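## Task

Place exactly two AA batteries inside the bin labelled X, with every other object staying on the table. No object may stick out over any bin wall, and all bins must end up resting flat on the table. The result only counts if it holds without the robot supporting anything.

## Robot and tools

Robot: a single six-joint arm (a UFACTORY uf850-style model) carrying a two-finger parallel gripper and a wrist camera. There is only one arm. The session has two scenes. Scene 1 is the batteries-into-X task. The result of finished_scene reveals the next scene's task, which is the nuts-into-R task. Each scene starts from a fresh random layout.

Frame: the scene frame has its origin on the table surface directly beneath the arm base. +z points up, and +y is to the left when you face along +x. The base itself may sit slightly tilted. Reported hand positions are approximate and get worse at long reach.

execute_actions takes {"actions": [...]} holding at most one item, plus an optional "pictures" boolean. Images come back by default.
- An empty list only returns the current state.
- An item with "rows" is a motion. "rows" contains 1 to 15 rows, and "steps" is 1 to 15 (default 15). Each step lasts 1/30 s. Each row is used for one step, and the final row repeats until the steps run out.
- An item with only "steps" (up to 300) is a wait. Your reply time counts toward it.
- A refused call sends nothing to the robot.

Each row has 7 numbers, each in [-1, 1], in this order: waist, shoulder, elbow, forearm roll, wrist pitch, wrist roll, then gripper opening.

The first six numbers are scaled joint offsets: 1.0 equals 2.036 rad. They are not absolute poses. Each one is measured from the joint angles printed in the most recent result that shows them, not from the previous row. If no result in this scene has shown angles yet, or the call is a later call within the same reply, they are measured from where the arm is when the action begins. Sending all zeros therefore drives the arm back to that reference; it does not hold still.

Joint ranges (rad): waist ±6.283, shoulder ±2.304, elbow -4.224 to 0.061, forearm roll ±6.283, wrist pitch ±2.164, wrist roll ±6.283. The real limits can differ from these by up to 0.010 rad. A call that pushes a joint more than 0.010 rad outward beyond its stated limit is refused. Otherwise an overshoot is clipped at the real limit, and the result may print "joint sent to its limit".

The seventh number, the opening, is absolute: +1 is fully open (a pad gap of 0.084 m) and -1 is closed.

Motion limits:
- Joint targets move at most 3.14 rad/s and take 0.16 s to reach that speed. All joints slow together.
- Each step's target stays within 0.623 rad of the measured angle.
- Targets that would move the hand more than 70 mm from its measured spot are scaled back.
- Large offsets therefore need several calls.
- The arm keeps heading to the last commanded target while you think, until it has almost stopped or a step is HELD.

Result lines:
- The state line gives end_effector_position (m), end_effector_quat_wxyz and velocities in the scene frame. That position is the pinch point between closed pads, about 2 cm behind the fingertips. The fingers point along the gripper's +z axis and close along its y axis. The tips reach about 10 mm further as they shut.
- Joint positions and Joint velocities list the six joints in row order (rad, rad/s), followed by the pad gap (m, m/s).
- grip_measured is the actual opening on the command scale.
- "joint command not followed" means the clearance check altered targets, with mounts counted as part of the arm.
- HELD marks steps whose row was partly or fully not sent.
- MOTOR HOT appears from 65 °C.
- An OVER-TEMPERATURE FAULT at 80 °C brakes the arm until it cools.

Gripping: to hold an object, keep commanding an opening well below grip_measured. A larger gap below it means a harder squeeze, up to about 24 N per pad for parts up to about 6 cm wide. Closing fast can press harder and can even spring the fingers open. Resending grip_measured still gives light pressure, and wide parts may slip. Holding a load heats the motors, even while you are only thinking.

Torque fault: if contact torque hits a joint's load limit, the arm backs that joint off, holds for 10 s and drops the rest of the call. Load limits (N m): waist 54, shoulder 54, elbow 45, forearm roll 24.3, wrist pitch 17.1, wrist roll 17.1. A carried object's weight counts toward them.

zoom_image takes camera (cam_high, cam_low or cam_wrist) and region [x0, y0, x1, y1] in image pixels, with the origin at the top-left. The region can be at most 504x504, and all images are 504x504. It enlarges that camera's latest image. The fixed cameras and the wrist camera come with pinhole+radial calibration. That calibration is slightly approximate, by a few degrees and millimetres.

read_manual(section="licences") only returns licence texts.

finished_scene(scene=1 or 2) ends that scene for good and grades it. Its result states whether the goal was met. Replying without any tool call ends every remaining scene.

Cautions:
- Keep everything on the table.
- Avoid drops, slips, slams, hard impacts and strong pushes.
- Do not tip or shove the bins.
- Release each item fully inside its bin, clear of the walls.
- Open the gripper and move away before finishing.
- Random tugs may hit a held part or nudge loose objects, so check the final state with a look before ending.

Each tool is called as name([rows], argument=value, ...), one row to a line, values as JSON.

## Session

execute_actions(actions=[])

Scene clock: 0.00 s of 4800.00 s.
end_effector_position=(+0.5276, +0.2977, +0.2258) grip_measured=+1.00 end_effector_quat_wxyz=(+0.503, +0.531, +0.653, +0.199) end_effector_velocity=(-0.000, +0.000, +0.000) end_effector_angular_velocity=(+0.000, -0.001, +0.000)
Joint positions: [ 1.267 -0.169 -0.461 -1.794 -1.621  1.164  0.084]
Joint velocities: [ 0.002  0.     0.     0.001 -0.001 -0.     0.   ]
Motor temperatures (°C, as the motors report them): [29 29 31 33 35 33]

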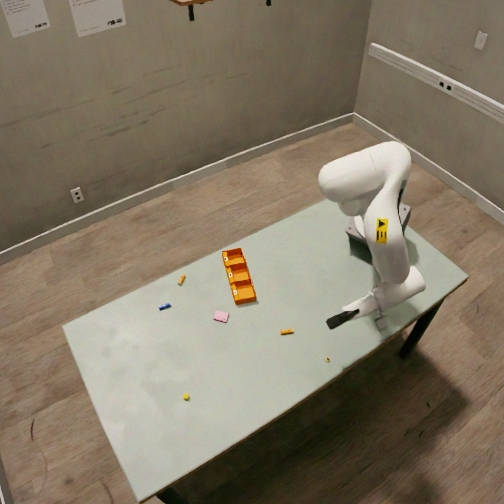

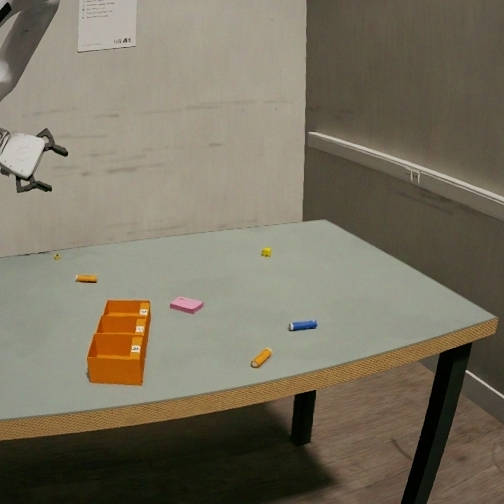

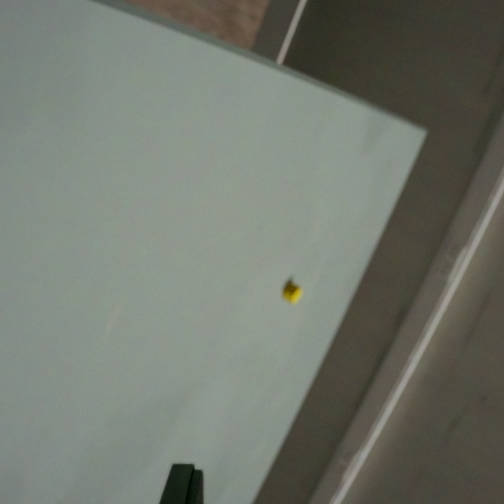

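zoom_image(camera="cam_high", region=[140, 230, 320, 350])

zoom_image(camera="cam_low", region=[60, 260, 330, 400])

Region (140, 230, 320, 350) of cam_high's 504x504 image, scaled by 2.800, with more detail than that image has.

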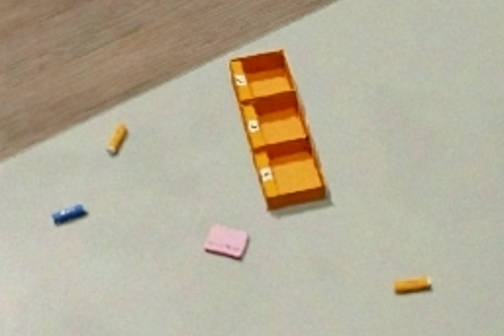

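Region (60, 260, 330, 400) of cam_low's 504x504 image, scaled by 1.867, with more detail than that image has; it fills the top 261 rows of this view, and the rest is white.

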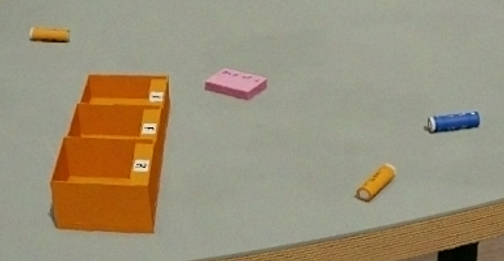

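execute_actions([
  {"rows":[[-0.428,0.163,-0.070,-0.405,0.857,-0.483,0.2]]},
], pictures=false)

execute_actions([
  {"steps":30},
])

Scene clock: 64.50 s of 4800.00 s.
end_effector_position=(+0.6702, +0.2460, +0.2026) grip_measured=+0.19 end_effector_quat_wxyz=(+0.446, +0.437, +0.772, +0.121) end_effector_velocity=(+0.264, -0.217, -0.044) end_effector_angular_velocity=(-0.838, +0.805, +0.876)
Joint positions: [ 0.82   0.019 -0.542 -2.23  -1.161  0.704  0.052]
Joint velocities: [-1.13   0.38  -0.163 -1.034  1.388 -1.356 -0.   ]
Motor temperatures (°C, as the motors report them): [29 29 31 33 35 33]
Steps of this call (steps 1 to 90: nothing new was sent; then 61.00 s passed at rest; steps 91 to 105: all 15 steps of this action). Readings (joint positions):
91: [1.267 -0.169 -0.461 -1.795 -1.621 1.164]
92: [1.263 -0.167 -0.461 -1.799 -1.616 1.159]
94: [1.222 -0.146 -0.470 -1.841 -1.573 1.116]
98: [1.077 -0.074 -0.502 -1.984 -1.432 0.974]
105: the state above

Scene clock: 65.50 s of 4800.00 s.
end_effector_position=(+0.5763, +0.1791, +0.1491) grip_measured=+0.19 end_effector_quat_wxyz=(+0.001, +0.209, +0.978, -0.000) end_effector_velocity=(-0.002, +0.000, -0.000) end_effector_angular_velocity=(+0.001, +0.007, +0.001)
Joint positions: [ 0.396  0.163 -0.603 -2.619  0.122  0.181  0.052]
Joint velocities: [-0.    -0.    -0.    -0.001  0.007 -0.001 -0.   ]
Motor temperatures (°C, as the motors report them): [29 29 31 33 35 33]
Steps of this call (steps 1 to 30: the robot went on to your last target). Readings (joint positions):
1: [0.782 0.032 -0.547 -2.264 -1.112 0.658]
2: [0.743 0.045 -0.553 -2.300 -1.059 0.610]
4: [0.664 0.072 -0.565 -2.373 -0.933 0.512]
8: [0.509 0.124 -0.587 -2.514 -0.598 0.323]
30: the state above
camera_calibration (this result's frames):
cam_wrist: T_world_to_cam=[[0.400841, 0.915917, 0.0205642, -0.373079], [0.916071, -0.400997, 0.00396062, -0.385501], [0.0118738, 0.0172507, -0.999781, 0.271161], [0, 0, 0, 1]] pos_world=[0.499471, 0.182447, 0.280301]

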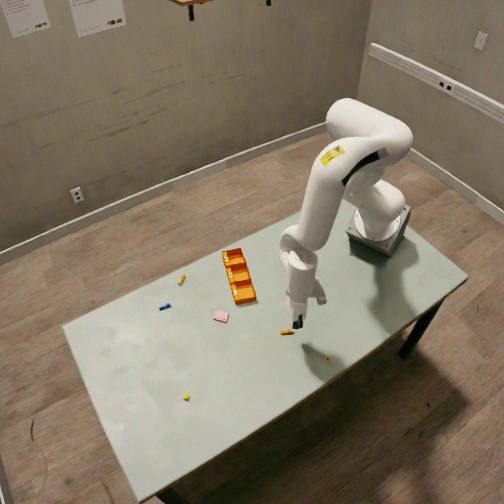

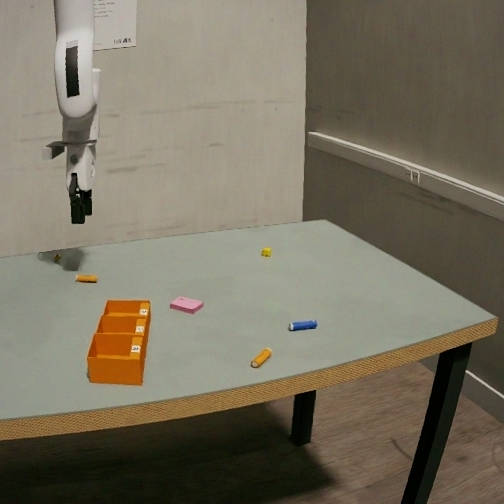

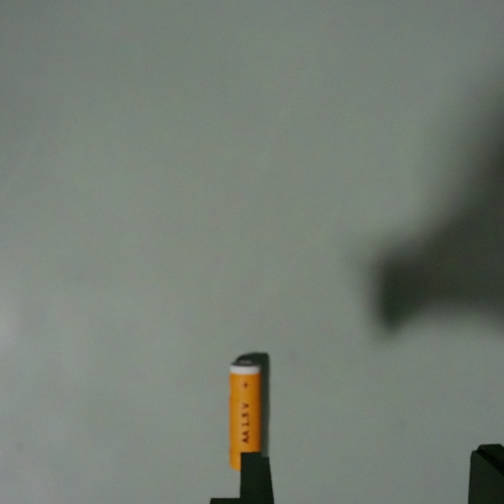

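execute_actions([
  {"rows":[[-0.005,-0.03,-0.006,-0.12,-0.03,0.113,0.2],[-0.005,-0.03,-0.006,-0.12,-0.03,0.113,0.2],[-0.005,-0.03,-0.006,-0.12,-0.03,0.113,0.2],[-0.01,-0.07,-0.014,-0.25,-0.07,0.236,0.2],[-0.01,-0.07,-0.014,-0.25,-0.07,0.236,0.2],[-0.01,-0.07,-0.014,-0.25,-0.07,0.236,0.2],[-0.015,-0.11,-0.022,-0.37,-0.1,0.35,0.2],[-0.015,-0.11,-0.022,-0.37,-0.1,0.35,0.2],[-0.015,-0.11,-0.022,-0.37,-0.1,0.35,0.2],[-0.018,-0.14,-0.028,-0.46,-0.13,0.435,0.2],[-0.018,-0.14,-0.028,-0.46,-0.13,0.435,0.2],[-0.018,-0.14,-0.028,-0.46,-0.13,0.435,0.2],[-0.018,-0.14,-0.028,-0.46,-0.13,0.435,0.2],[-0.018,-0.14,-0.028,-0.46,-0.13,0.435,0.2],[-0.0205,-0.1724,-0.0347,-0.489,-0.1545,0.461,0.2]]},
], pictures=false)

execute_actions([
  {"steps":15},
])

zoom_image(camera="cam_low", region=[40, 230, 170, 360])

zoom_image(camera="cam_high", region=[250, 290, 330, 350])

Scene clock: 103.60 s of 4800.00 s.
end_effector_position=(+0.5811, +0.1491, +0.0643) grip_measured=+0.19 end_effector_quat_wxyz=(+0.016, +0.201, +0.979, -0.020) end_effector_velocity=(-0.039, +0.016, -0.175) end_effector_angular_velocity=(+0.236, +0.067, +0.023)
Joint positions: [ 0.364 -0.085 -0.652 -3.436 -0.106  0.952  0.052]
Joint velocities: [-0.054 -0.493 -0.095 -1.464 -0.456  1.38   0.   ]
Motor temperatures (°C, as the motors report them): [29 29 31 33 35 33]
Steps of this call (steps 1 to 15: the robot went on to your last target; steps 16 to 90: nothing new was sent; then 34.60 s passed at rest; steps 91 to 105: all 15 steps of this action). Readings (joint positions):
91: [0.396 0.163 -0.603 -2.619 0.123 0.181]
92: [0.396 0.162 -0.603 -2.623 0.122 0.186]
94: [0.394 0.152 -0.606 -2.666 0.111 0.228]
98: [0.384 0.081 -0.620 -2.919 0.042 0.465]
105: the state above

Scene clock: 104.10 s of 4800.00 s.
end_effector_position=(+0.5698, +0.1520, +0.0283) grip_measured=+0.19 end_effector_quat_wxyz=(+0.001, +0.203, +0.979, +0.000) end_effector_velocity=(-0.002, +0.001, -0.003) end_effector_angular_velocity=(+0.003, +0.004, +0.002)
Joint positions: [ 0.354 -0.187 -0.674 -3.613 -0.192  1.119  0.052]
Joint velocities: [ 0.    -0.007 -0.001 -0.011 -0.005  0.008  0.   ]
Motor temperatures (°C, as the motors report them): [29 29 31 33 35 33]
Steps of this call (steps 1 to 15: the robot went on to your last target). Readings (joint positions):
1: [0.362 -0.101 -0.656 -3.480 -0.122 0.994]
2: [0.360 -0.121 -0.660 -3.517 -0.139 1.029]
4: [0.357 -0.158 -0.667 -3.569 -0.167 1.077]
8: [0.355 -0.182 -0.672 -3.604 -0.187 1.110]
15: the state above
camera_calibration (this result's frames):
cam_wrist: T_world_to_cam=[[0.388989, 0.921004, 0.0209541, -0.337157], [0.921163, -0.389153, 0.00423892, -0.394613], [0.0120584, 0.0176532, -0.999771, 0.150729], [0, 0, 0, 1]] pos_world=[0.492836, 0.154297, 0.159432]

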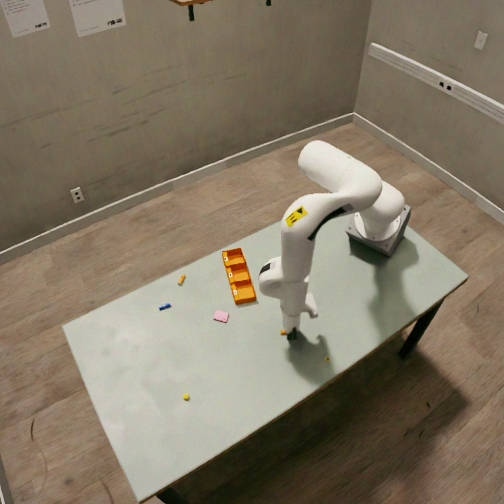

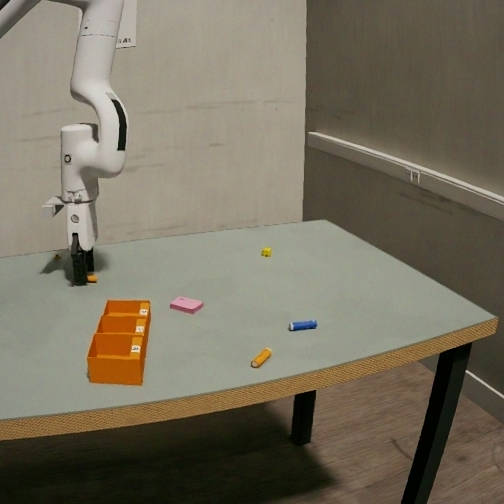

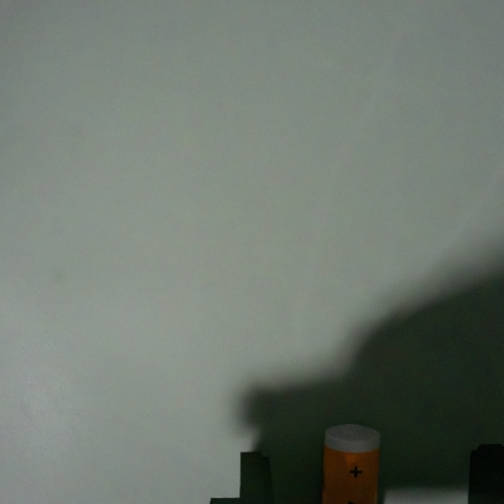

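Region (40, 230, 170, 360) of cam_low's 504x504 image, scaled by 3.877, with more detail than that image has.

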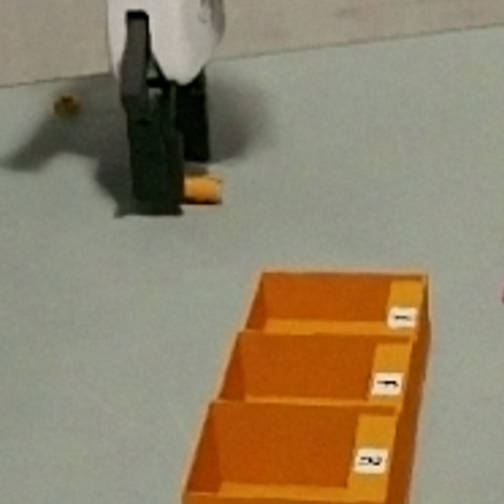

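Region (250, 290, 330, 350) of cam_high's 504x504 image, scaled by 6.300, with more detail than that image has; it fills the top 378 rows of this view, and the rest is white.

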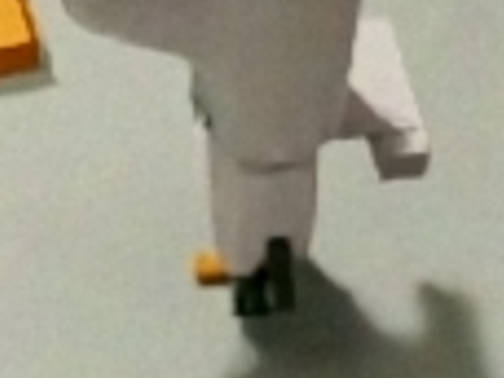

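execute_actions([
  {"rows":[[0,-0.008,-0.0035,0,-0.005,0,0.2],[0,-0.008,-0.0035,0,-0.005,0,0.2],[0,-0.008,-0.0035,0,-0.005,0,0.2],[0,-0.008,-0.0035,0,-0.005,0,0.2],[0,-0.008,-0.0035,0,-0.005,0,0.1],[0,-0.008,-0.0035,0,-0.005,0,0],[0,-0.008,-0.0035,0,-0.005,0,-0.15],[0,-0.008,-0.0035,0,-0.005,0,-0.3],[0,-0.008,-0.0035,0,-0.005,0,-0.4],[0,-0.008,-0.0035,0,-0.005,0,-0.5],[0,-0.008,-0.0035,0,-0.005,0,-0.6],[0,-0.008,-0.0035,0,-0.005,0,-0.7],[0,-0.008,-0.0035,0,-0.005,0,-0.8],[0,-0.008,-0.0035,0,-0.005,0,-1]]},
], pictures=false)

execute_actions([
  {"steps":10},
])

Scene clock: 118.23 s of 4800.00 s.
end_effector_position=(+0.5698, +0.1526, +0.0229) grip_measured=-0.69 end_effector_quat_wxyz=(-0.000, +0.204, +0.979, +0.002) end_effector_velocity=(-0.001, +0.001, -0.001) end_effector_angular_velocity=(+0.001, +0.002, +0.003)
Joint positions: [ 0.354 -0.203 -0.681 -3.613 -0.202  1.119  0.014]
Joint velocities: [ 0.002 -0.002 -0.001 -0.002  0.     0.     0.   ]
Motor temperatures (°C, as the motors report them): [29 29 31 33 35 33]
Steps of this call (steps 1 to 15: the robot went on to your last target; steps 16 to 90: nothing new was sent; then 10.63 s passed at rest; steps 91 to 105: all 15 steps of this action). Readings (joint positions):
91: [0.354 -0.188 -0.674 -3.614 -0.192 1.120]
92: [0.354 -0.190 -0.675 -3.614 -0.194 1.120]
94: [0.354 -0.197 -0.678 -3.613 -0.198 1.119]
98: [0.354 -0.202 -0.680 -3.613 -0.201 1.119]
105: the state above

Scene clock: 118.57 s of 4800.00 s.
end_effector_position=(+0.5698, +0.1526, +0.0229) grip_measured=-0.69 end_effector_quat_wxyz=(-0.000, +0.204, +0.979, +0.002) end_effector_velocity=(-0.000, -0.001, +0.000) end_effector_angular_velocity=(-0.001, +0.001, -0.001)
Joint positions: [ 0.354 -0.203 -0.681 -3.613 -0.202  1.119  0.014]
Joint velocities: [-0.001  0.     0.001  0.001  0.001 -0.     0.   ]
Motor temperatures (°C, as the motors report them): [29 29 31 33 35 33]
Steps of this call (steps 1 to 10: the robot went on to your last target). Readings (joint positions):
1: [0.354 -0.203 -0.681 -3.613 -0.202 1.119]
2: [0.354 -0.203 -0.681 -3.613 -0.202 1.119]
4: [0.354 -0.203 -0.681 -3.613 -0.202 1.119]
8: [0.354 -0.203 -0.681 -3.613 -0.202 1.119]
10: the state above
camera_calibration (this result's frames):
cam_wrist: T_world_to_cam=[[0.389747, 0.920594, 0.0245819, -0.338081], [0.920856, -0.3899, 0.00154076, -0.393961], [0.0110029, 0.0220359, -0.999697, 0.145259], [0, 0, 0, 1]] pos_world=[0.492949, 0.154429, 0.154133]

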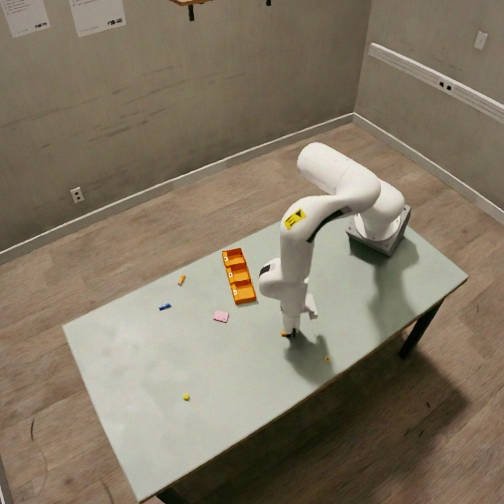

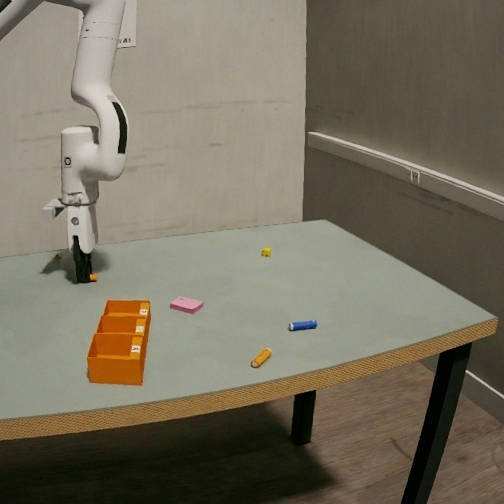

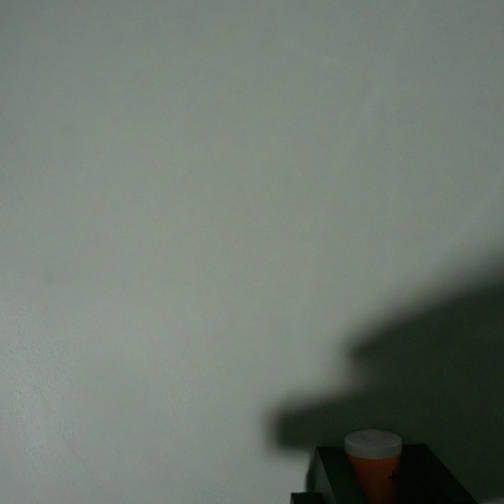

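execute_actions([
  {"rows":[[0,0.03,0.01,0,0.02,0,-1],[0,0.03,0.01,0,0.02,0,-1],[0,0.03,0.01,0,0.02,0,-1],[0,0.06,0.01,0.1,0.05,-0.15,-1],[0,0.06,0.01,0.1,0.05,-0.15,-1],[0,0.13,0,0.36,0.13,-0.55,-1]]},
], pictures=false)

execute_actions([
  {"steps":15},
], pictures=false)

execute_actions([
  {"rows":[[-0.352,-0.067,-0.104,0.361,0.2575,-0.548,-1]]},
], pictures=false)

execute_actions([
  {"steps":25},
])

Scene clock: 133.40 s of 4800.00 s.
end_effector_position=(+0.6101, +0.1479, +0.1104) grip_measured=-0.69 end_effector_quat_wxyz=(+0.028, +0.147, +0.988, -0.034) end_effector_velocity=(+0.046, +0.043, +0.153) end_effector_angular_velocity=(+0.013, +0.107, +1.164)
Joint positions: [ 0.354  0.023 -0.677 -3.048  0.018  0.448  0.014]
Joint velocities: [ 0.001  0.371 -0.04   1.584  0.418 -2.749 -0.   ]
Motor temperatures (°C, as the motors report them): [29 29 31 33 35 33]
Steps of this call (steps 1 to 15: the robot went on to your last target; steps 16 to 90: nothing new was sent; then 11.33 s passed at rest; steps 91 to 105: all 15 steps of this action). Readings (joint positions):
91: [0.354 -0.203 -0.681 -3.613 -0.202 1.119]
92: [0.354 -0.200 -0.679 -3.613 -0.199 1.119]
94: [0.354 -0.176 -0.671 -3.613 -0.182 1.119]
98: [0.354 -0.118 -0.664 -3.545 -0.133 1.023]
105: the state above

Scene clock: 133.90 s of 4800.00 s.
end_effector_position=(+0.6137, +0.1539, +0.1258) grip_measured=-0.69 end_effector_quat_wxyz=(+0.021, +0.007, +0.999, -0.031) end_effector_velocity=(+0.001, +0.001, +0.002) end_effector_angular_velocity=(+0.001, -0.003, +0.016)
Joint positions: [ 0.354  0.061 -0.681 -2.881  0.063  0.002  0.014]
Joint velocities: [ 0.     0.004 -0.     0.008 -0.    -0.024 -0.   ]
Motor temperatures (°C, as the motors report them): [29 29 31 33 35 33]
Steps of this call (steps 1 to 15: the robot went on to your last target). Readings (joint positions):
1: [0.354 0.034 -0.678 -3.001 0.031 0.358]
2: [0.354 0.042 -0.679 -2.965 0.040 0.273]
4: [0.354 0.052 -0.680 -2.919 0.053 0.138]
8: [0.354 0.059 -0.680 -2.889 0.061 0.028]
15: the state above

Scene clock: 134.40 s of 4800.00 s.
end_effector_position=(+0.6342, -0.0044, +0.1516) grip_measured=-0.69 end_effector_quat_wxyz=(-0.042, +0.141, +0.988, -0.052) end_effector_velocity=(+0.051, -0.322, +0.103) end_effector_angular_velocity=(+0.211, +0.015, -0.200)
Joint positions: [-0.047 -0.017 -0.802 -2.472  0.362 -0.464  0.014]
Joint velocities: [-0.933 -0.172 -0.266  0.963  0.662 -1.505 -0.   ]
Motor temperatures (°C, as the motors report them): [29 29 31 33 35 33]
Steps of this call (steps 1 to 15: all 15 steps of this action). Readings (joint positions):
1: [0.354 0.061 -0.681 -2.881 0.063 0.001]
2: [0.350 0.060 -0.682 -2.876 0.067 -0.004]
4: [0.310 0.051 -0.696 -2.835 0.103 -0.047]
8: [0.176 0.024 -0.738 -2.702 0.204 -0.178]
15: the state above

Scene clock: 135.23 s of 4800.00 s.
end_effector_position=(+0.6593, -0.1109, +0.1989) grip_measured=-0.69 end_effector_quat_wxyz=(-0.001, +0.089, +0.996, +0.000) end_effector_velocity=(-0.001, -0.003, +0.001) end_effector_angular_velocity=(-0.003, -0.002, -0.003)
Joint positions: [-0.362 -0.076 -0.892 -2.147  0.587 -1.114  0.014]
Joint velocities: [-0.005 -0.     0.001  0.002  0.    -0.003 -0.   ]
Motor temperatures (°C, as the motors report them): [29 29 31 33 35 33]
Steps of this call (steps 1 to 25: the robot went on to your last target). Readings (joint positions):
1: [-0.077 -0.023 -0.811 -2.440 0.384 -0.516]
2: [-0.108 -0.029 -0.819 -2.409 0.406 -0.572]
4: [-0.167 -0.040 -0.837 -2.348 0.448 -0.693]
8: [-0.283 -0.061 -0.870 -2.229 0.530 -0.941]
25: the state above
camera_calibration (this result's frames):
cam_wrist: T_world_to_cam=[[0.167336, 0.98569, 0.02033, 0.0199446], [0.985886, -0.167408, 0.0018596, -0.597633], [0.00523638, 0.0197319, -0.999792, 0.32957], [0, 0, 0, 1]] pos_world=[0.584134, -0.126211, 0.330207]

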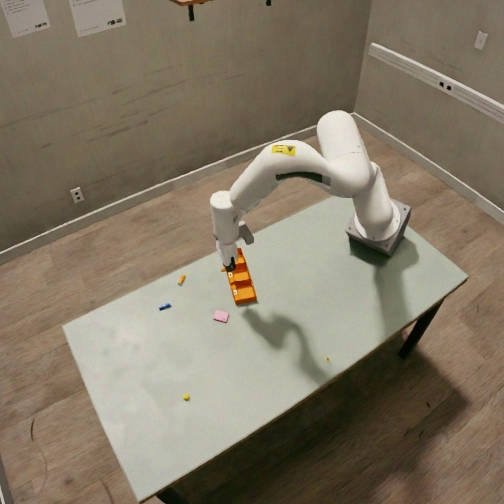

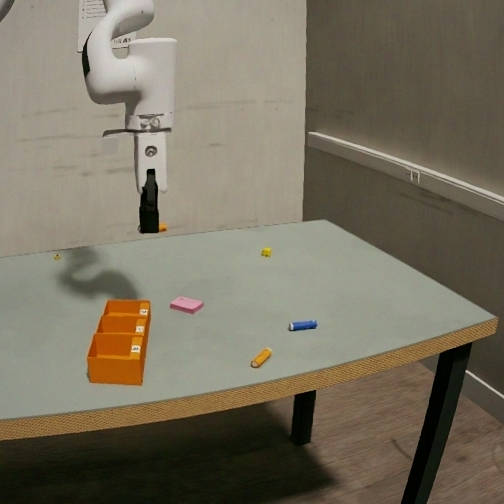

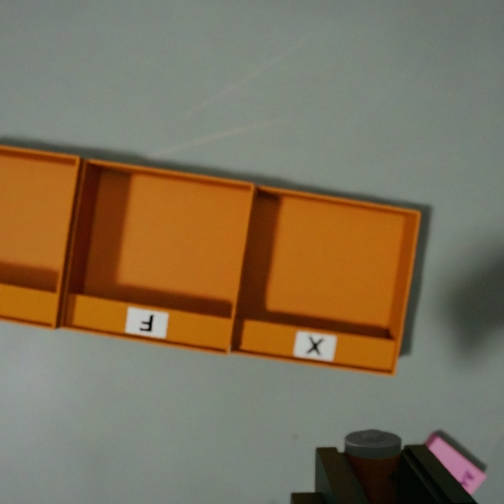

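execute_actions([
  {"rows":[[0.069,-0.071,0.0684,0.2814,-0.084,-0.181,-1]]},
], pictures=false)

execute_actions([
  {"steps":10},
])

Scene clock: 150.57 s of 4800.00 s.
end_effector_position=(+0.6055, -0.0791, +0.0910) grip_measured=-0.69 end_effector_quat_wxyz=(+0.002, +0.160, +0.987, +0.003) end_effector_velocity=(-0.060, +0.013, -0.071) end_effector_angular_velocity=(-0.066, +0.049, -0.109)
Joint positions: [-0.23  -0.212 -0.761 -1.61   0.427 -1.458  0.014]
Joint velocities: [ 0.101 -0.1    0.096  0.432 -0.136 -0.285  0.   ]
Motor temperatures (°C, as the motors report them): [29 29 31 33 35 33]
Steps of this call (steps 1 to 30: the robot went on to your last target; steps 31 to 100: nothing new was sent; then 11.50 s passed at rest; steps 101 to 115: all 15 steps of this action). Readings (joint positions):
101: [-0.362 -0.076 -0.892 -2.146 0.587 -1.114]
102: [-0.361 -0.076 -0.892 -2.142 0.585 -1.117]
104: [-0.351 -0.086 -0.882 -2.099 0.572 -1.146]
108: [-0.300 -0.140 -0.831 -1.894 0.511 -1.276]
115: the state above

Scene clock: 150.90 s of 4800.00 s.
end_effector_position=(+0.6010, -0.0782, +0.0856) grip_measured=-0.69 end_effector_quat_wxyz=(+0.001, +0.164, +0.986, -0.000) end_effector_velocity=(-0.003, +0.001, -0.002) end_effector_angular_velocity=(-0.001, +0.004, -0.005)
Joint positions: [-0.222 -0.22  -0.754 -1.575  0.416 -1.481  0.014]
Joint velocities: [ 0.003 -0.003  0.004  0.012 -0.004 -0.007 -0.   ]
Motor temperatures (°C, as the motors report them): [29 29 31 33 35 33]
Steps of this call (steps 1 to 10: the robot went on to your last target). Readings (joint positions):
1: [-0.227 -0.214 -0.759 -1.599 0.423 -1.466]
2: [-0.226 -0.216 -0.757 -1.591 0.421 -1.471]
4: [-0.224 -0.218 -0.755 -1.582 0.418 -1.477]
8: [-0.222 -0.219 -0.754 -1.576 0.416 -1.481]
10: the state above
camera_calibration (this result's frames):
cam_wrist: T_world_to_cam=[[0.314391, 0.949069, 0.0206332, -0.0915206], [0.949228, -0.31455, 0.00491345, -0.524259], [0.0111534, 0.0180409, -0.999775, 0.212259], [0, 0, 0, 1]] pos_world=[0.524047, -0.0818757, 0.216675]

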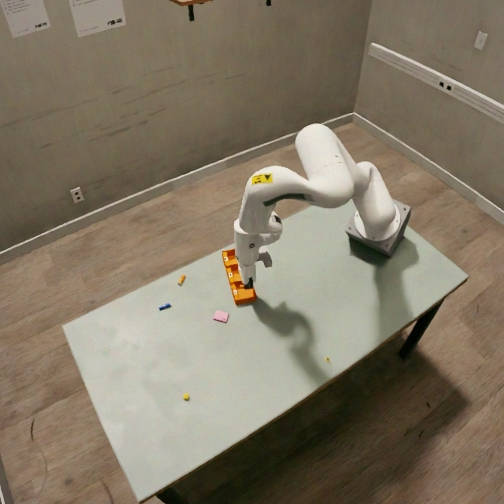

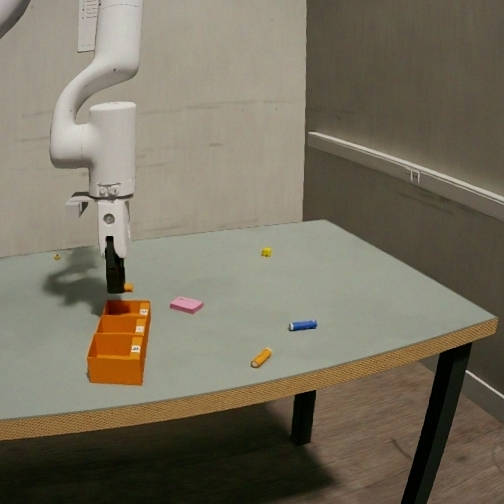

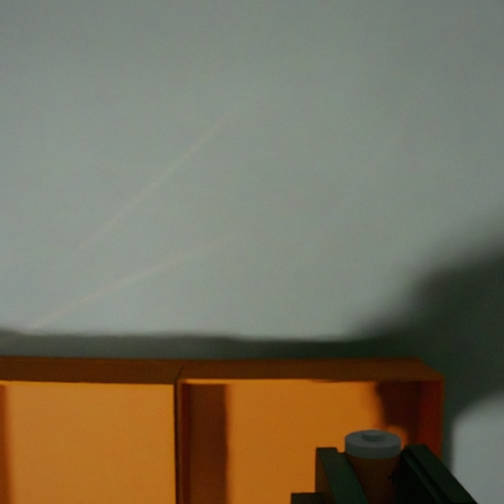

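execute_actions([
  {"rows":[[0.0138,-0.032,-0.0115,0.058,-0.005,-0.05,-1],[0.0138,-0.032,-0.0115,0.058,-0.005,-0.05,-1],[0.0138,-0.032,-0.0115,0.058,-0.005,-0.05,-1],[0.0138,-0.032,-0.0115,0.058,-0.005,-0.05,-1],[0.0138,-0.032,-0.0115,0.058,-0.005,-0.05,-1],[0.0275,-0.0639,-0.0249,0.116,-0.0085,-0.099,-1]]},
], pictures=false)

execute_actions([
  {"steps":8},
])

Scene clock: 173.53 s of 4800.00 s.
end_effector_position=(+0.6016, -0.0740, +0.0338) grip_measured=-0.69 end_effector_quat_wxyz=(+0.000, +0.165, +0.986, +0.000) end_effector_velocity=(+0.006, +0.000, -0.016) end_effector_angular_velocity=(-0.008, -0.010, +0.010)
Joint positions: [-0.168 -0.345 -0.802 -1.347  0.399 -1.676  0.014]
Joint velocities: [ 0.019 -0.039 -0.025  0.088 -0.007 -0.081  0.   ]
Motor temperatures (°C, as the motors report them): [29 29 31 33 35 33]
Steps of this call (steps 1 to 30: the robot went on to your last target; steps 31 to 100: nothing new was sent; then 18.80 s passed at rest; steps 101 to 115: all 15 steps of this action). Readings (joint positions):
101: [-0.221 -0.220 -0.753 -1.574 0.416 -1.482]
102: [-0.221 -0.222 -0.754 -1.569 0.415 -1.486]
104: [-0.212 -0.242 -0.762 -1.532 0.412 -1.519]
108: [-0.193 -0.287 -0.778 -1.452 0.406 -1.587]
115: the state above

Scene clock: 173.80 s of 4800.00 s.
end_effector_position=(+0.6018, -0.0739, +0.0323) grip_measured=-0.69 end_effector_quat_wxyz=(+0.000, +0.165, +0.986, +0.000) end_effector_velocity=(-0.000, +0.000, -0.001) end_effector_angular_velocity=(-0.001, +0.000, +0.000)
Joint positions: [-0.166 -0.349 -0.804 -1.34   0.399 -1.683  0.014]
Joint velocities: [ 0.003 -0.003 -0.001  0.006 -0.002 -0.005  0.   ]
Motor temperatures (°C, as the motors report them): [29 29 31 33 35 33]
Steps of this call (steps 1 to 8: the robot went on to your last target). Readings (joint positions):
1: [-0.167 -0.347 -0.803 -1.345 0.399 -1.678]
2: [-0.167 -0.347 -0.804 -1.343 0.399 -1.680]
4: [-0.166 -0.348 -0.804 -1.341 0.399 -1.681]
8: the state above
camera_calibration (this result's frames):
cam_wrist: T_world_to_cam=[[0.316494, 0.948365, 0.020843, -0.0960161], [0.948539, -0.316636, 0.00381367, -0.523124], [0.0102164, 0.0185634, -0.999775, 0.159516], [0, 0, 0, 1]] pos_world=[0.524963, -0.0775428, 0.163476]

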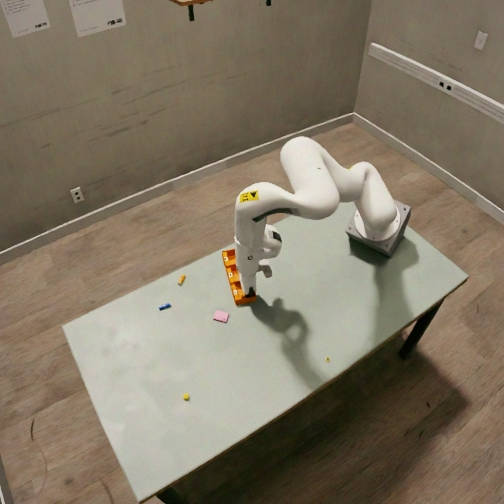

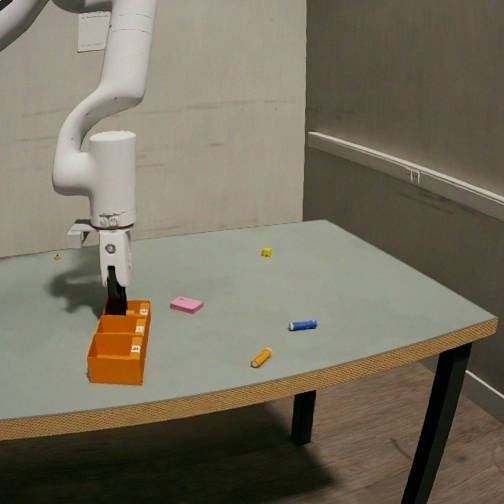

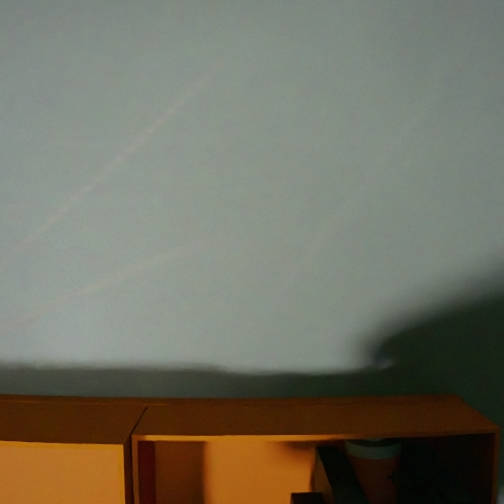

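execute_actions([
  {"rows":[[0,0,0,0,0,0,-0.7],[0,0,0,0,0,0,-0.57],[0,0,0,0,0,0,-0.57],[0,0,0,0,0,0,-0.57],[0,0,0,0,0,0,-0.57],[0,0,0,0,0,0,-0.57],[0,0,0,0,0,0,-0.57],[0,0,0,0,0,0,-0.57],[0,0,0,0,0,0,-0.57],[-0.0275,0.0634,0.0246,-0.1155,0.0085,0.099,-0.57]]},
], pictures=false)

execute_actions([
  {"steps":12},
])

execute_actions([
  {"rows":[[-0.06,-0.06,-0.19,-0.17,0.08,-0.09,-0.57],[-0.06,-0.06,-0.19,-0.17,0.08,-0.09,-0.57],[-0.06,-0.06,-0.19,-0.17,0.08,-0.09,-0.57],[-0.06,-0.06,-0.19,-0.17,0.08,-0.09,-0.57],[-0.06,-0.06,-0.19,-0.17,0.08,-0.09,-0.57],[-0.06,-0.06,-0.19,-0.17,0.08,-0.09,-0.57],[-0.131,-0.188,-0.383,-0.341,0.1555,-0.18,0.2]]},
], pictures=false)

execute_actions([
  {"steps":25},
])

Scene clock: 196.83 s of 4800.00 s.
end_effector_position=(+0.6025, -0.0762, +0.0617) grip_measured=-0.59 end_effector_quat_wxyz=(+0.001, +0.165, +0.986, +0.001) end_effector_velocity=(+0.024, -0.030, +0.288) end_effector_angular_velocity=(-0.033, -0.059, +0.052)
Joint positions: [-0.197 -0.278 -0.777 -1.469  0.408 -1.572  0.018]
Joint velocities: [-0.296  0.692  0.232 -1.182  0.083  0.981  0.   ]
Motor temperatures (°C, as the motors report them): [29 29 31 33 35 33]
Steps of this call (steps 1 to 15: the robot went on to your last target; steps 16 to 90: nothing new was sent; then 19.53 s passed at rest; steps 91 to 105: all 15 steps of this action). Readings (joint positions):
91: [-0.166 -0.350 -0.804 -1.339 0.399 -1.683]
92: [-0.166 -0.350 -0.804 -1.339 0.399 -1.683]
94: [-0.166 -0.349 -0.804 -1.339 0.399 -1.683]
98: [-0.166 -0.349 -0.804 -1.340 0.399 -1.683]
105: the state above

Scene clock: 197.23 s of 4800.00 s.
end_effector_position=(+0.6010, -0.0783, +0.0851) grip_measured=-0.59 end_effector_quat_wxyz=(+0.001, +0.165, +0.986, +0.000) end_effector_velocity=(+0.002, -0.000, +0.003) end_effector_angular_velocity=(-0.002, -0.003, +0.003)
Joint positions: [-0.222 -0.221 -0.754 -1.573  0.416 -1.482  0.018]
Joint velocities: [-0.002  0.008  0.    -0.012 -0.     0.01  -0.   ]
Motor temperatures (°C, as the motors report them): [29 29 31 33 35 33]
Steps of this call (steps 1 to 12: the robot went on to your last target). Readings (joint positions):
1: [-0.206 -0.258 -0.770 -1.504 0.411 -1.543]
2: [-0.212 -0.243 -0.765 -1.529 0.412 -1.522]
4: [-0.218 -0.230 -0.759 -1.554 0.414 -1.499]
8: [-0.221 -0.223 -0.755 -1.570 0.416 -1.485]
12: the state above
camera_calibration (this result's frames):
cam_wrist: T_world_to_cam=[[0.315543, 0.948686, 0.0206817, -0.0921219], [0.948846, -0.315702, 0.00480005, -0.524174], [0.011083, 0.0181091, -0.999775, 0.211794], [0, 0, 0, 1]] pos_world=[0.524082, -0.0819232, 0.216167]

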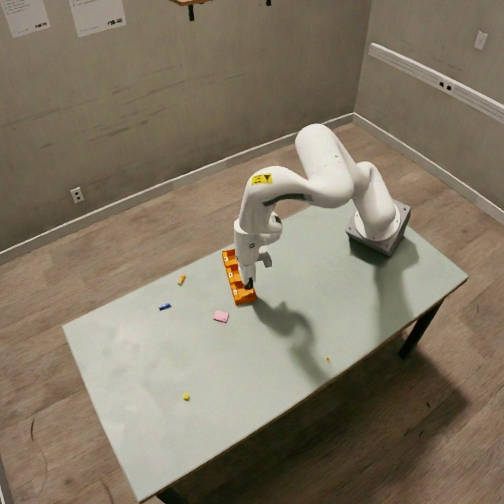

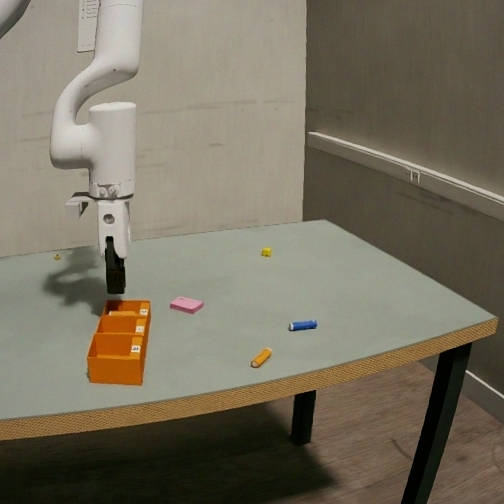

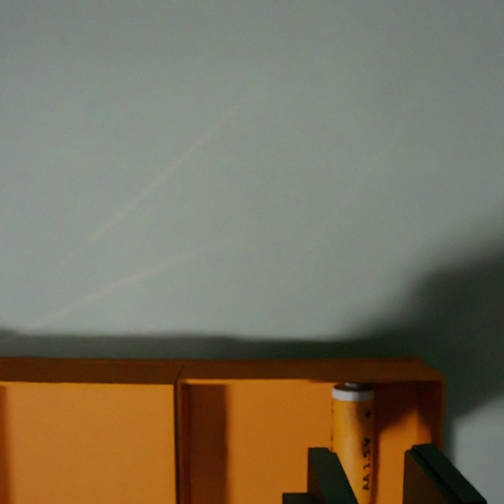

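Scene clock: 197.73 s of 4800.00 s.
end_effector_position=(+0.7301, -0.1750, +0.1108) grip_measured=+0.19 end_effector_quat_wxyz=(+0.033, -0.098, +0.995, +0.016) end_effector_velocity=(+0.210, -0.312, +0.061) end_effector_angular_velocity=(-0.080, +0.023, +1.281)
Joint positions: [-0.363 -0.411 -1.173 -1.949  0.588 -1.68   0.052]
Joint velocities: [-0.375 -0.579 -1.083 -0.958  0.432 -0.503  0.001]
Motor temperatures (°C, as the motors report them): [29 29 31 33 35 33]
Steps of this call (steps 1 to 15: all 15 steps of this action). Readings (joint positions):
1: [-0.222 -0.221 -0.755 -1.574 0.416 -1.482]
2: [-0.223 -0.223 -0.758 -1.578 0.418 -1.484]
4: [-0.235 -0.237 -0.798 -1.614 0.436 -1.505]
8: [-0.276 -0.277 -0.925 -1.727 0.488 -1.564]
15: the state above

Scene clock: 198.57 s of 4800.00 s.
end_effector_position=(+0.7744, -0.2904, +0.1392) grip_measured=+0.19 end_effector_quat_wxyz=(+0.001, -0.300, +0.954, +0.001) end_effector_velocity=(+0.000, +0.000, -0.001) end_effector_angular_velocity=(+0.000, +0.002, +0.005)
Joint positions: [-0.488 -0.604 -1.534 -2.267  0.732 -1.848  0.052]
Joint velocities: [ 0.002 -0.002 -0.003 -0.003  0.    -0.001 -0.   ]
Motor temperatures (°C, as the motors report them): [29 29 31 33 35 33]
Steps of this call (steps 1 to 25: the robot went on to your last target). Readings (joint positions):
1: [-0.376 -0.431 -1.210 -1.981 0.603 -1.697]
2: [-0.389 -0.450 -1.246 -2.013 0.617 -1.714]
4: [-0.414 -0.489 -1.319 -2.078 0.646 -1.748]
8: [-0.462 -0.564 -1.458 -2.201 0.702 -1.813]
25: the state above
camera_calibration (this result's frames):
cam_wrist: T_world_to_cam=[[-0.579414, 0.814763, 0.0209961, 0.707378], [0.81499, 0.579456, 0.00460987, -0.392256], [-0.00841034, 0.0197826, -0.999769, 0.283384], [0, 0, 0, 1]] pos_world=[0.731933, -0.354656, 0.270274]

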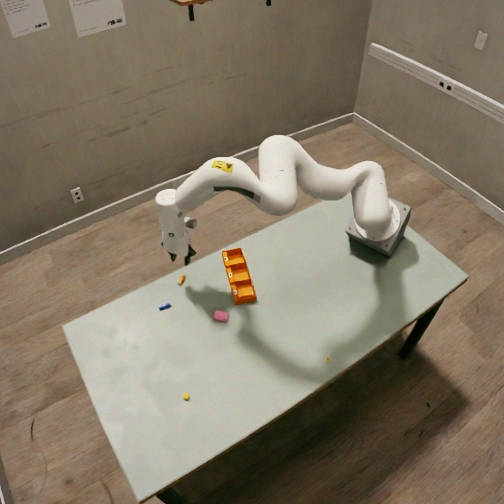

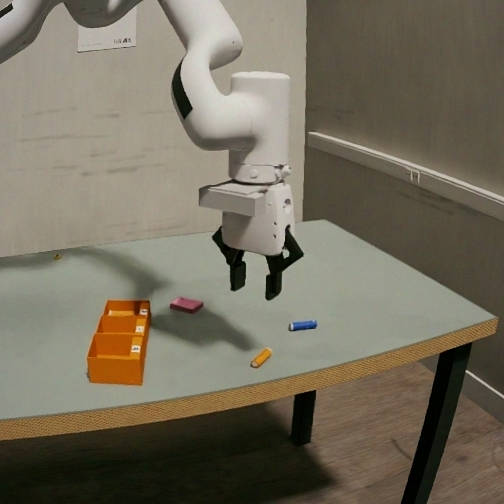

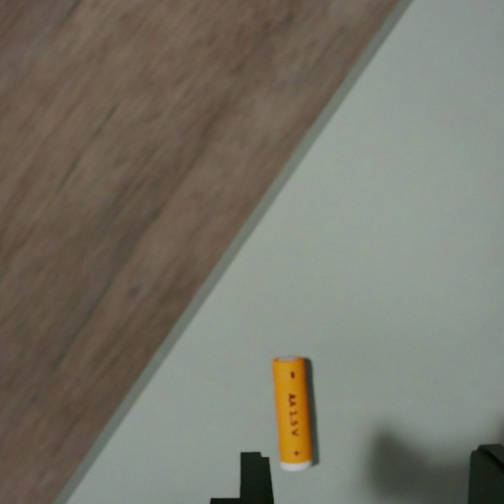

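execute_actions([
  {"rows":[[0.02,-0.05,-0.03,0.018,-0.024,-0.026,0.2],[0.02,-0.05,-0.03,0.018,-0.024,-0.026,0.2],[0.02,-0.05,-0.03,0.018,-0.024,-0.026,0.2],[0.02,-0.05,-0.03,0.018,-0.024,-0.026,0.2],[0.02,-0.05,-0.03,0.018,-0.024,-0.026,0.2],[0.02,-0.05,-0.03,0.018,-0.024,-0.026,0.2],[0.039,-0.1015,-0.0644,0.037,-0.047,-0.0516,0.2]]},
], pictures=false)

execute_actions([
  {"steps":12},
])

zoom_image(camera="cam_low", region=[210, 300, 320, 390])

Scene clock: 225.47 s of 4800.00 s.
end_effector_position=(+0.7811, -0.2964, +0.0317) grip_measured=+0.19 end_effector_quat_wxyz=(-0.001, -0.331, +0.943, +0.001) end_effector_velocity=(+0.027, -0.008, -0.033) end_effector_angular_velocity=(-0.032, -0.043, +0.059)
Joint positions: [-0.412 -0.802 -1.657 -2.195  0.641 -1.948  0.052]
Joint velocities: [ 0.032 -0.081 -0.095  0.038 -0.054 -0.058  0.   ]
Motor temperatures (°C, as the motors report them): [29 29 31 33 35 33]
Steps of this call (steps 1 to 15: the robot went on to your last target; steps 16 to 90: nothing new was sent; then 23.40 s passed at rest; steps 91 to 105: all 15 steps of this action). Readings (joint positions):
91: [-0.488 -0.604 -1.534 -2.267 0.732 -1.849]
92: [-0.487 -0.607 -1.537 -2.266 0.730 -1.851]
94: [-0.474 -0.640 -1.560 -2.253 0.713 -1.869]
98: [-0.450 -0.699 -1.589 -2.233 0.688 -1.897]
105: the state above

Scene clock: 225.87 s of 4800.00 s.
end_effector_position=(+0.7827, -0.2969, +0.0282) grip_measured=+0.19 end_effector_quat_wxyz=(+0.000, -0.334, +0.943, +0.000) end_effector_velocity=(-0.001, +0.000, -0.002) end_effector_angular_velocity=(+0.002, +0.003, +0.002)
Joint positions: [-0.409 -0.81  -1.665 -2.192  0.637 -1.953  0.052]
Joint velocities: [ 0.001 -0.004 -0.001 -0.002  0.001 -0.001 -0.   ]
Motor temperatures (°C, as the motors report them): [29 29 31 33 35 33]
Steps of this call (steps 1 to 12: the robot went on to your last target). Readings (joint positions):
1: [-0.411 -0.804 -1.660 -2.194 0.640 -1.950]
2: [-0.410 -0.806 -1.662 -2.194 0.639 -1.951]
4: [-0.410 -0.807 -1.664 -2.193 0.638 -1.952]
8: [-0.409 -0.809 -1.665 -2.192 0.637 -1.953]
12: the state above
camera_calibration (this result's frames):
cam_wrist: T_world_to_cam=[[-0.636205, 0.771251, 0.0203711, 0.75138], [0.771454, 0.636274, 0.00374427, -0.343742], [-0.0100739, 0.0180975, -0.999785, 0.173411], [0, 0, 0, 1]] pos_world=[0.74496, -0.363927, 0.159355]

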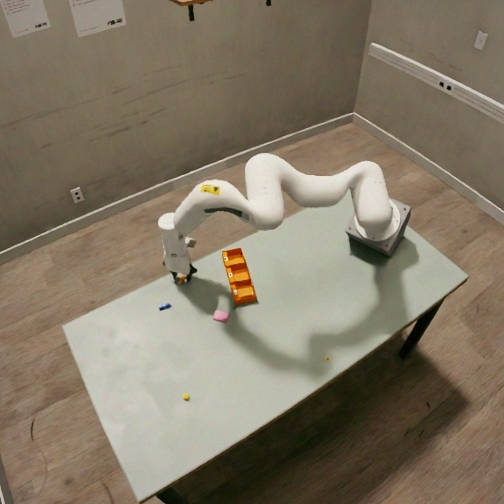

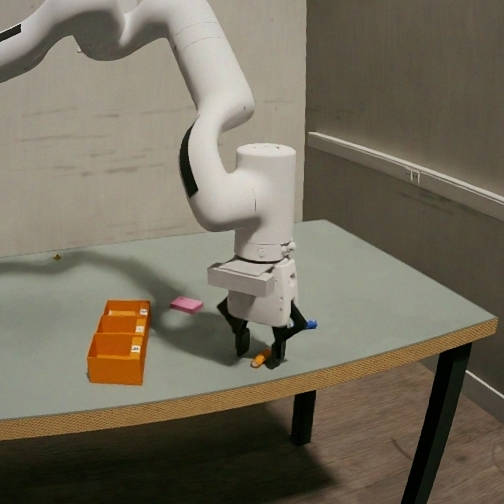

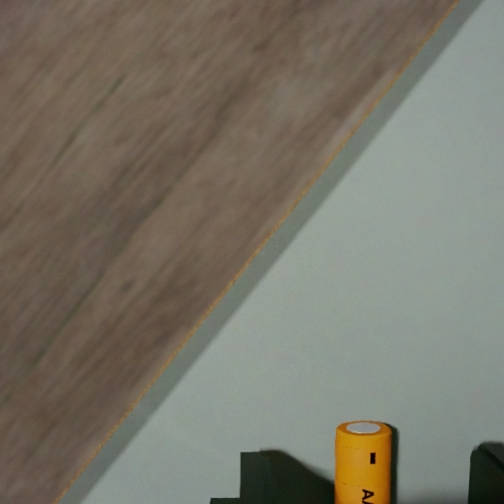

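Region (210, 300, 320, 390) of cam_low's 504x504 image, scaled by 4.582, with more detail than that image has; it fills the top 412 rows of this view, and the rest is white.

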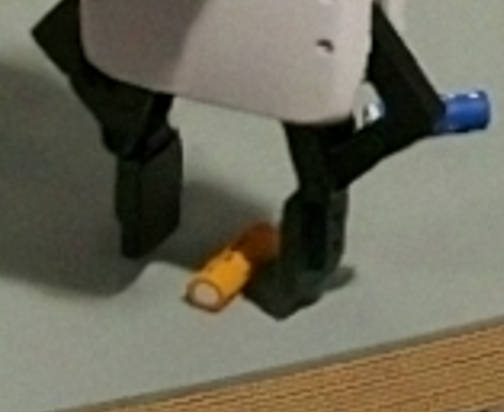

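Down 5 mm, close, lift.

execute_actions([
  {"rows":[[0.002,-0.005,-0.003,0.002,-0.0025,-0.001,0.2],[0.002,-0.005,-0.003,0.002,-0.0025,-0.001,0.2],[0.002,-0.005,-0.003,0.002,-0.0025,-0.001,0.2],[0.002,-0.005,-0.003,0.002,-0.0025,-0.001,0.1],[0.002,-0.005,-0.003,0.002,-0.0025,-0.001,-0.1],[0.002,-0.005,-0.003,0.002,-0.0025,-0.001,-0.25],[0.002,-0.005,-0.003,0.002,-0.0025,-0.001,-0.4],[0.002,-0.005,-0.003,0.002,-0.0025,-0.001,-0.5],[0.002,-0.005,-0.003,0.002,-0.0025,-0.001,-0.6],[0.002,-0.005,-0.003,0.002,-0.0025,-0.001,-0.7],[0.002,-0.005,-0.003,0.002,-0.0025,-0.001,-0.8],[0.002,-0.005,-0.003,0.002,-0.0025,-0.001,-1]]},
])

Scene clock: 242.47 s of 4800.00 s.
end_effector_position=(+0.7826, -0.2969, +0.0225) grip_measured=-0.69 end_effector_quat_wxyz=(+0.000, -0.334, +0.943, -0.000) end_effector_velocity=(+0.001, +0.000, -0.000) end_effector_angular_velocity=(-0.001, -0.001, +0.001)
Joint positions: [-0.405 -0.82  -1.671 -2.188  0.632 -1.955  0.014]
Joint velocities: [ 0.001 -0.001 -0.001 -0.    -0.001  0.    -0.   ]
Motor temperatures (°C, as the motors report them): [29 29 31 33 35 33]
Steps of this call (steps 1 to 15: the robot went on to your last target; steps 16 to 90: nothing new was sent; then 13.10 s passed at rest; steps 91 to 105: all 15 steps of this action). Readings (joint positions):
91: [-0.409 -0.810 -1.665 -2.192 0.637 -1.953]
92: [-0.408 -0.812 -1.666 -2.191 0.636 -1.954]
94: [-0.407 -0.816 -1.668 -2.190 0.634 -1.954]
98: [-0.405 -0.819 -1.670 -2.188 0.632 -1.955]
105: the state above
camera_calibration (this result's frames):
cam_wrist: T_world_to_cam=[[-0.636238, 0.771228, 0.0202193, 0.751413], [0.771424, 0.636313, 0.0033399, -0.343606], [-0.01029, 0.0177226, -0.99979, 0.167817], [0, 0, 0, 1]] pos_world=[0.74487, -0.363844, 0.153736]

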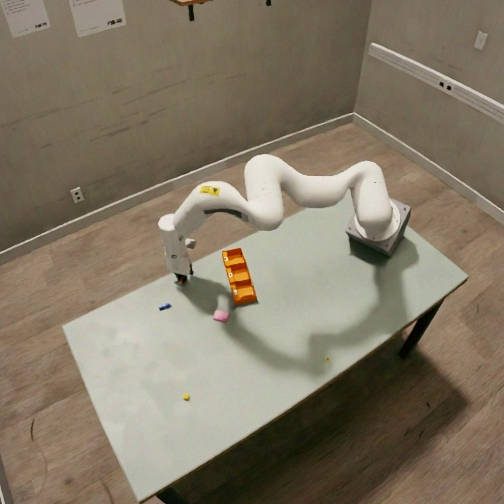

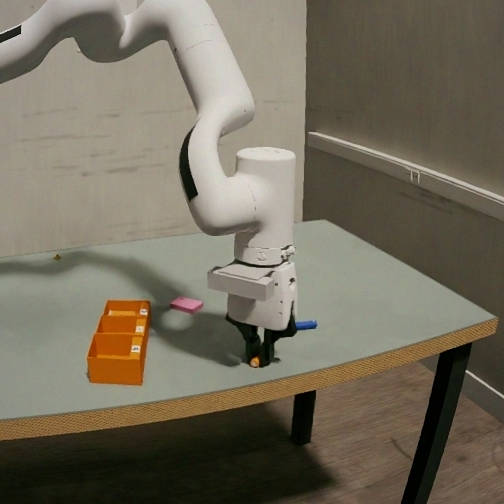

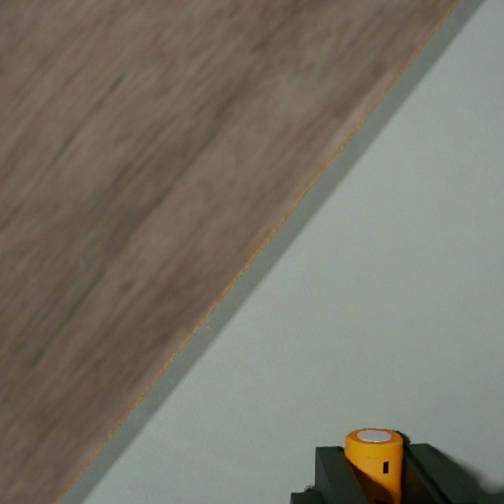

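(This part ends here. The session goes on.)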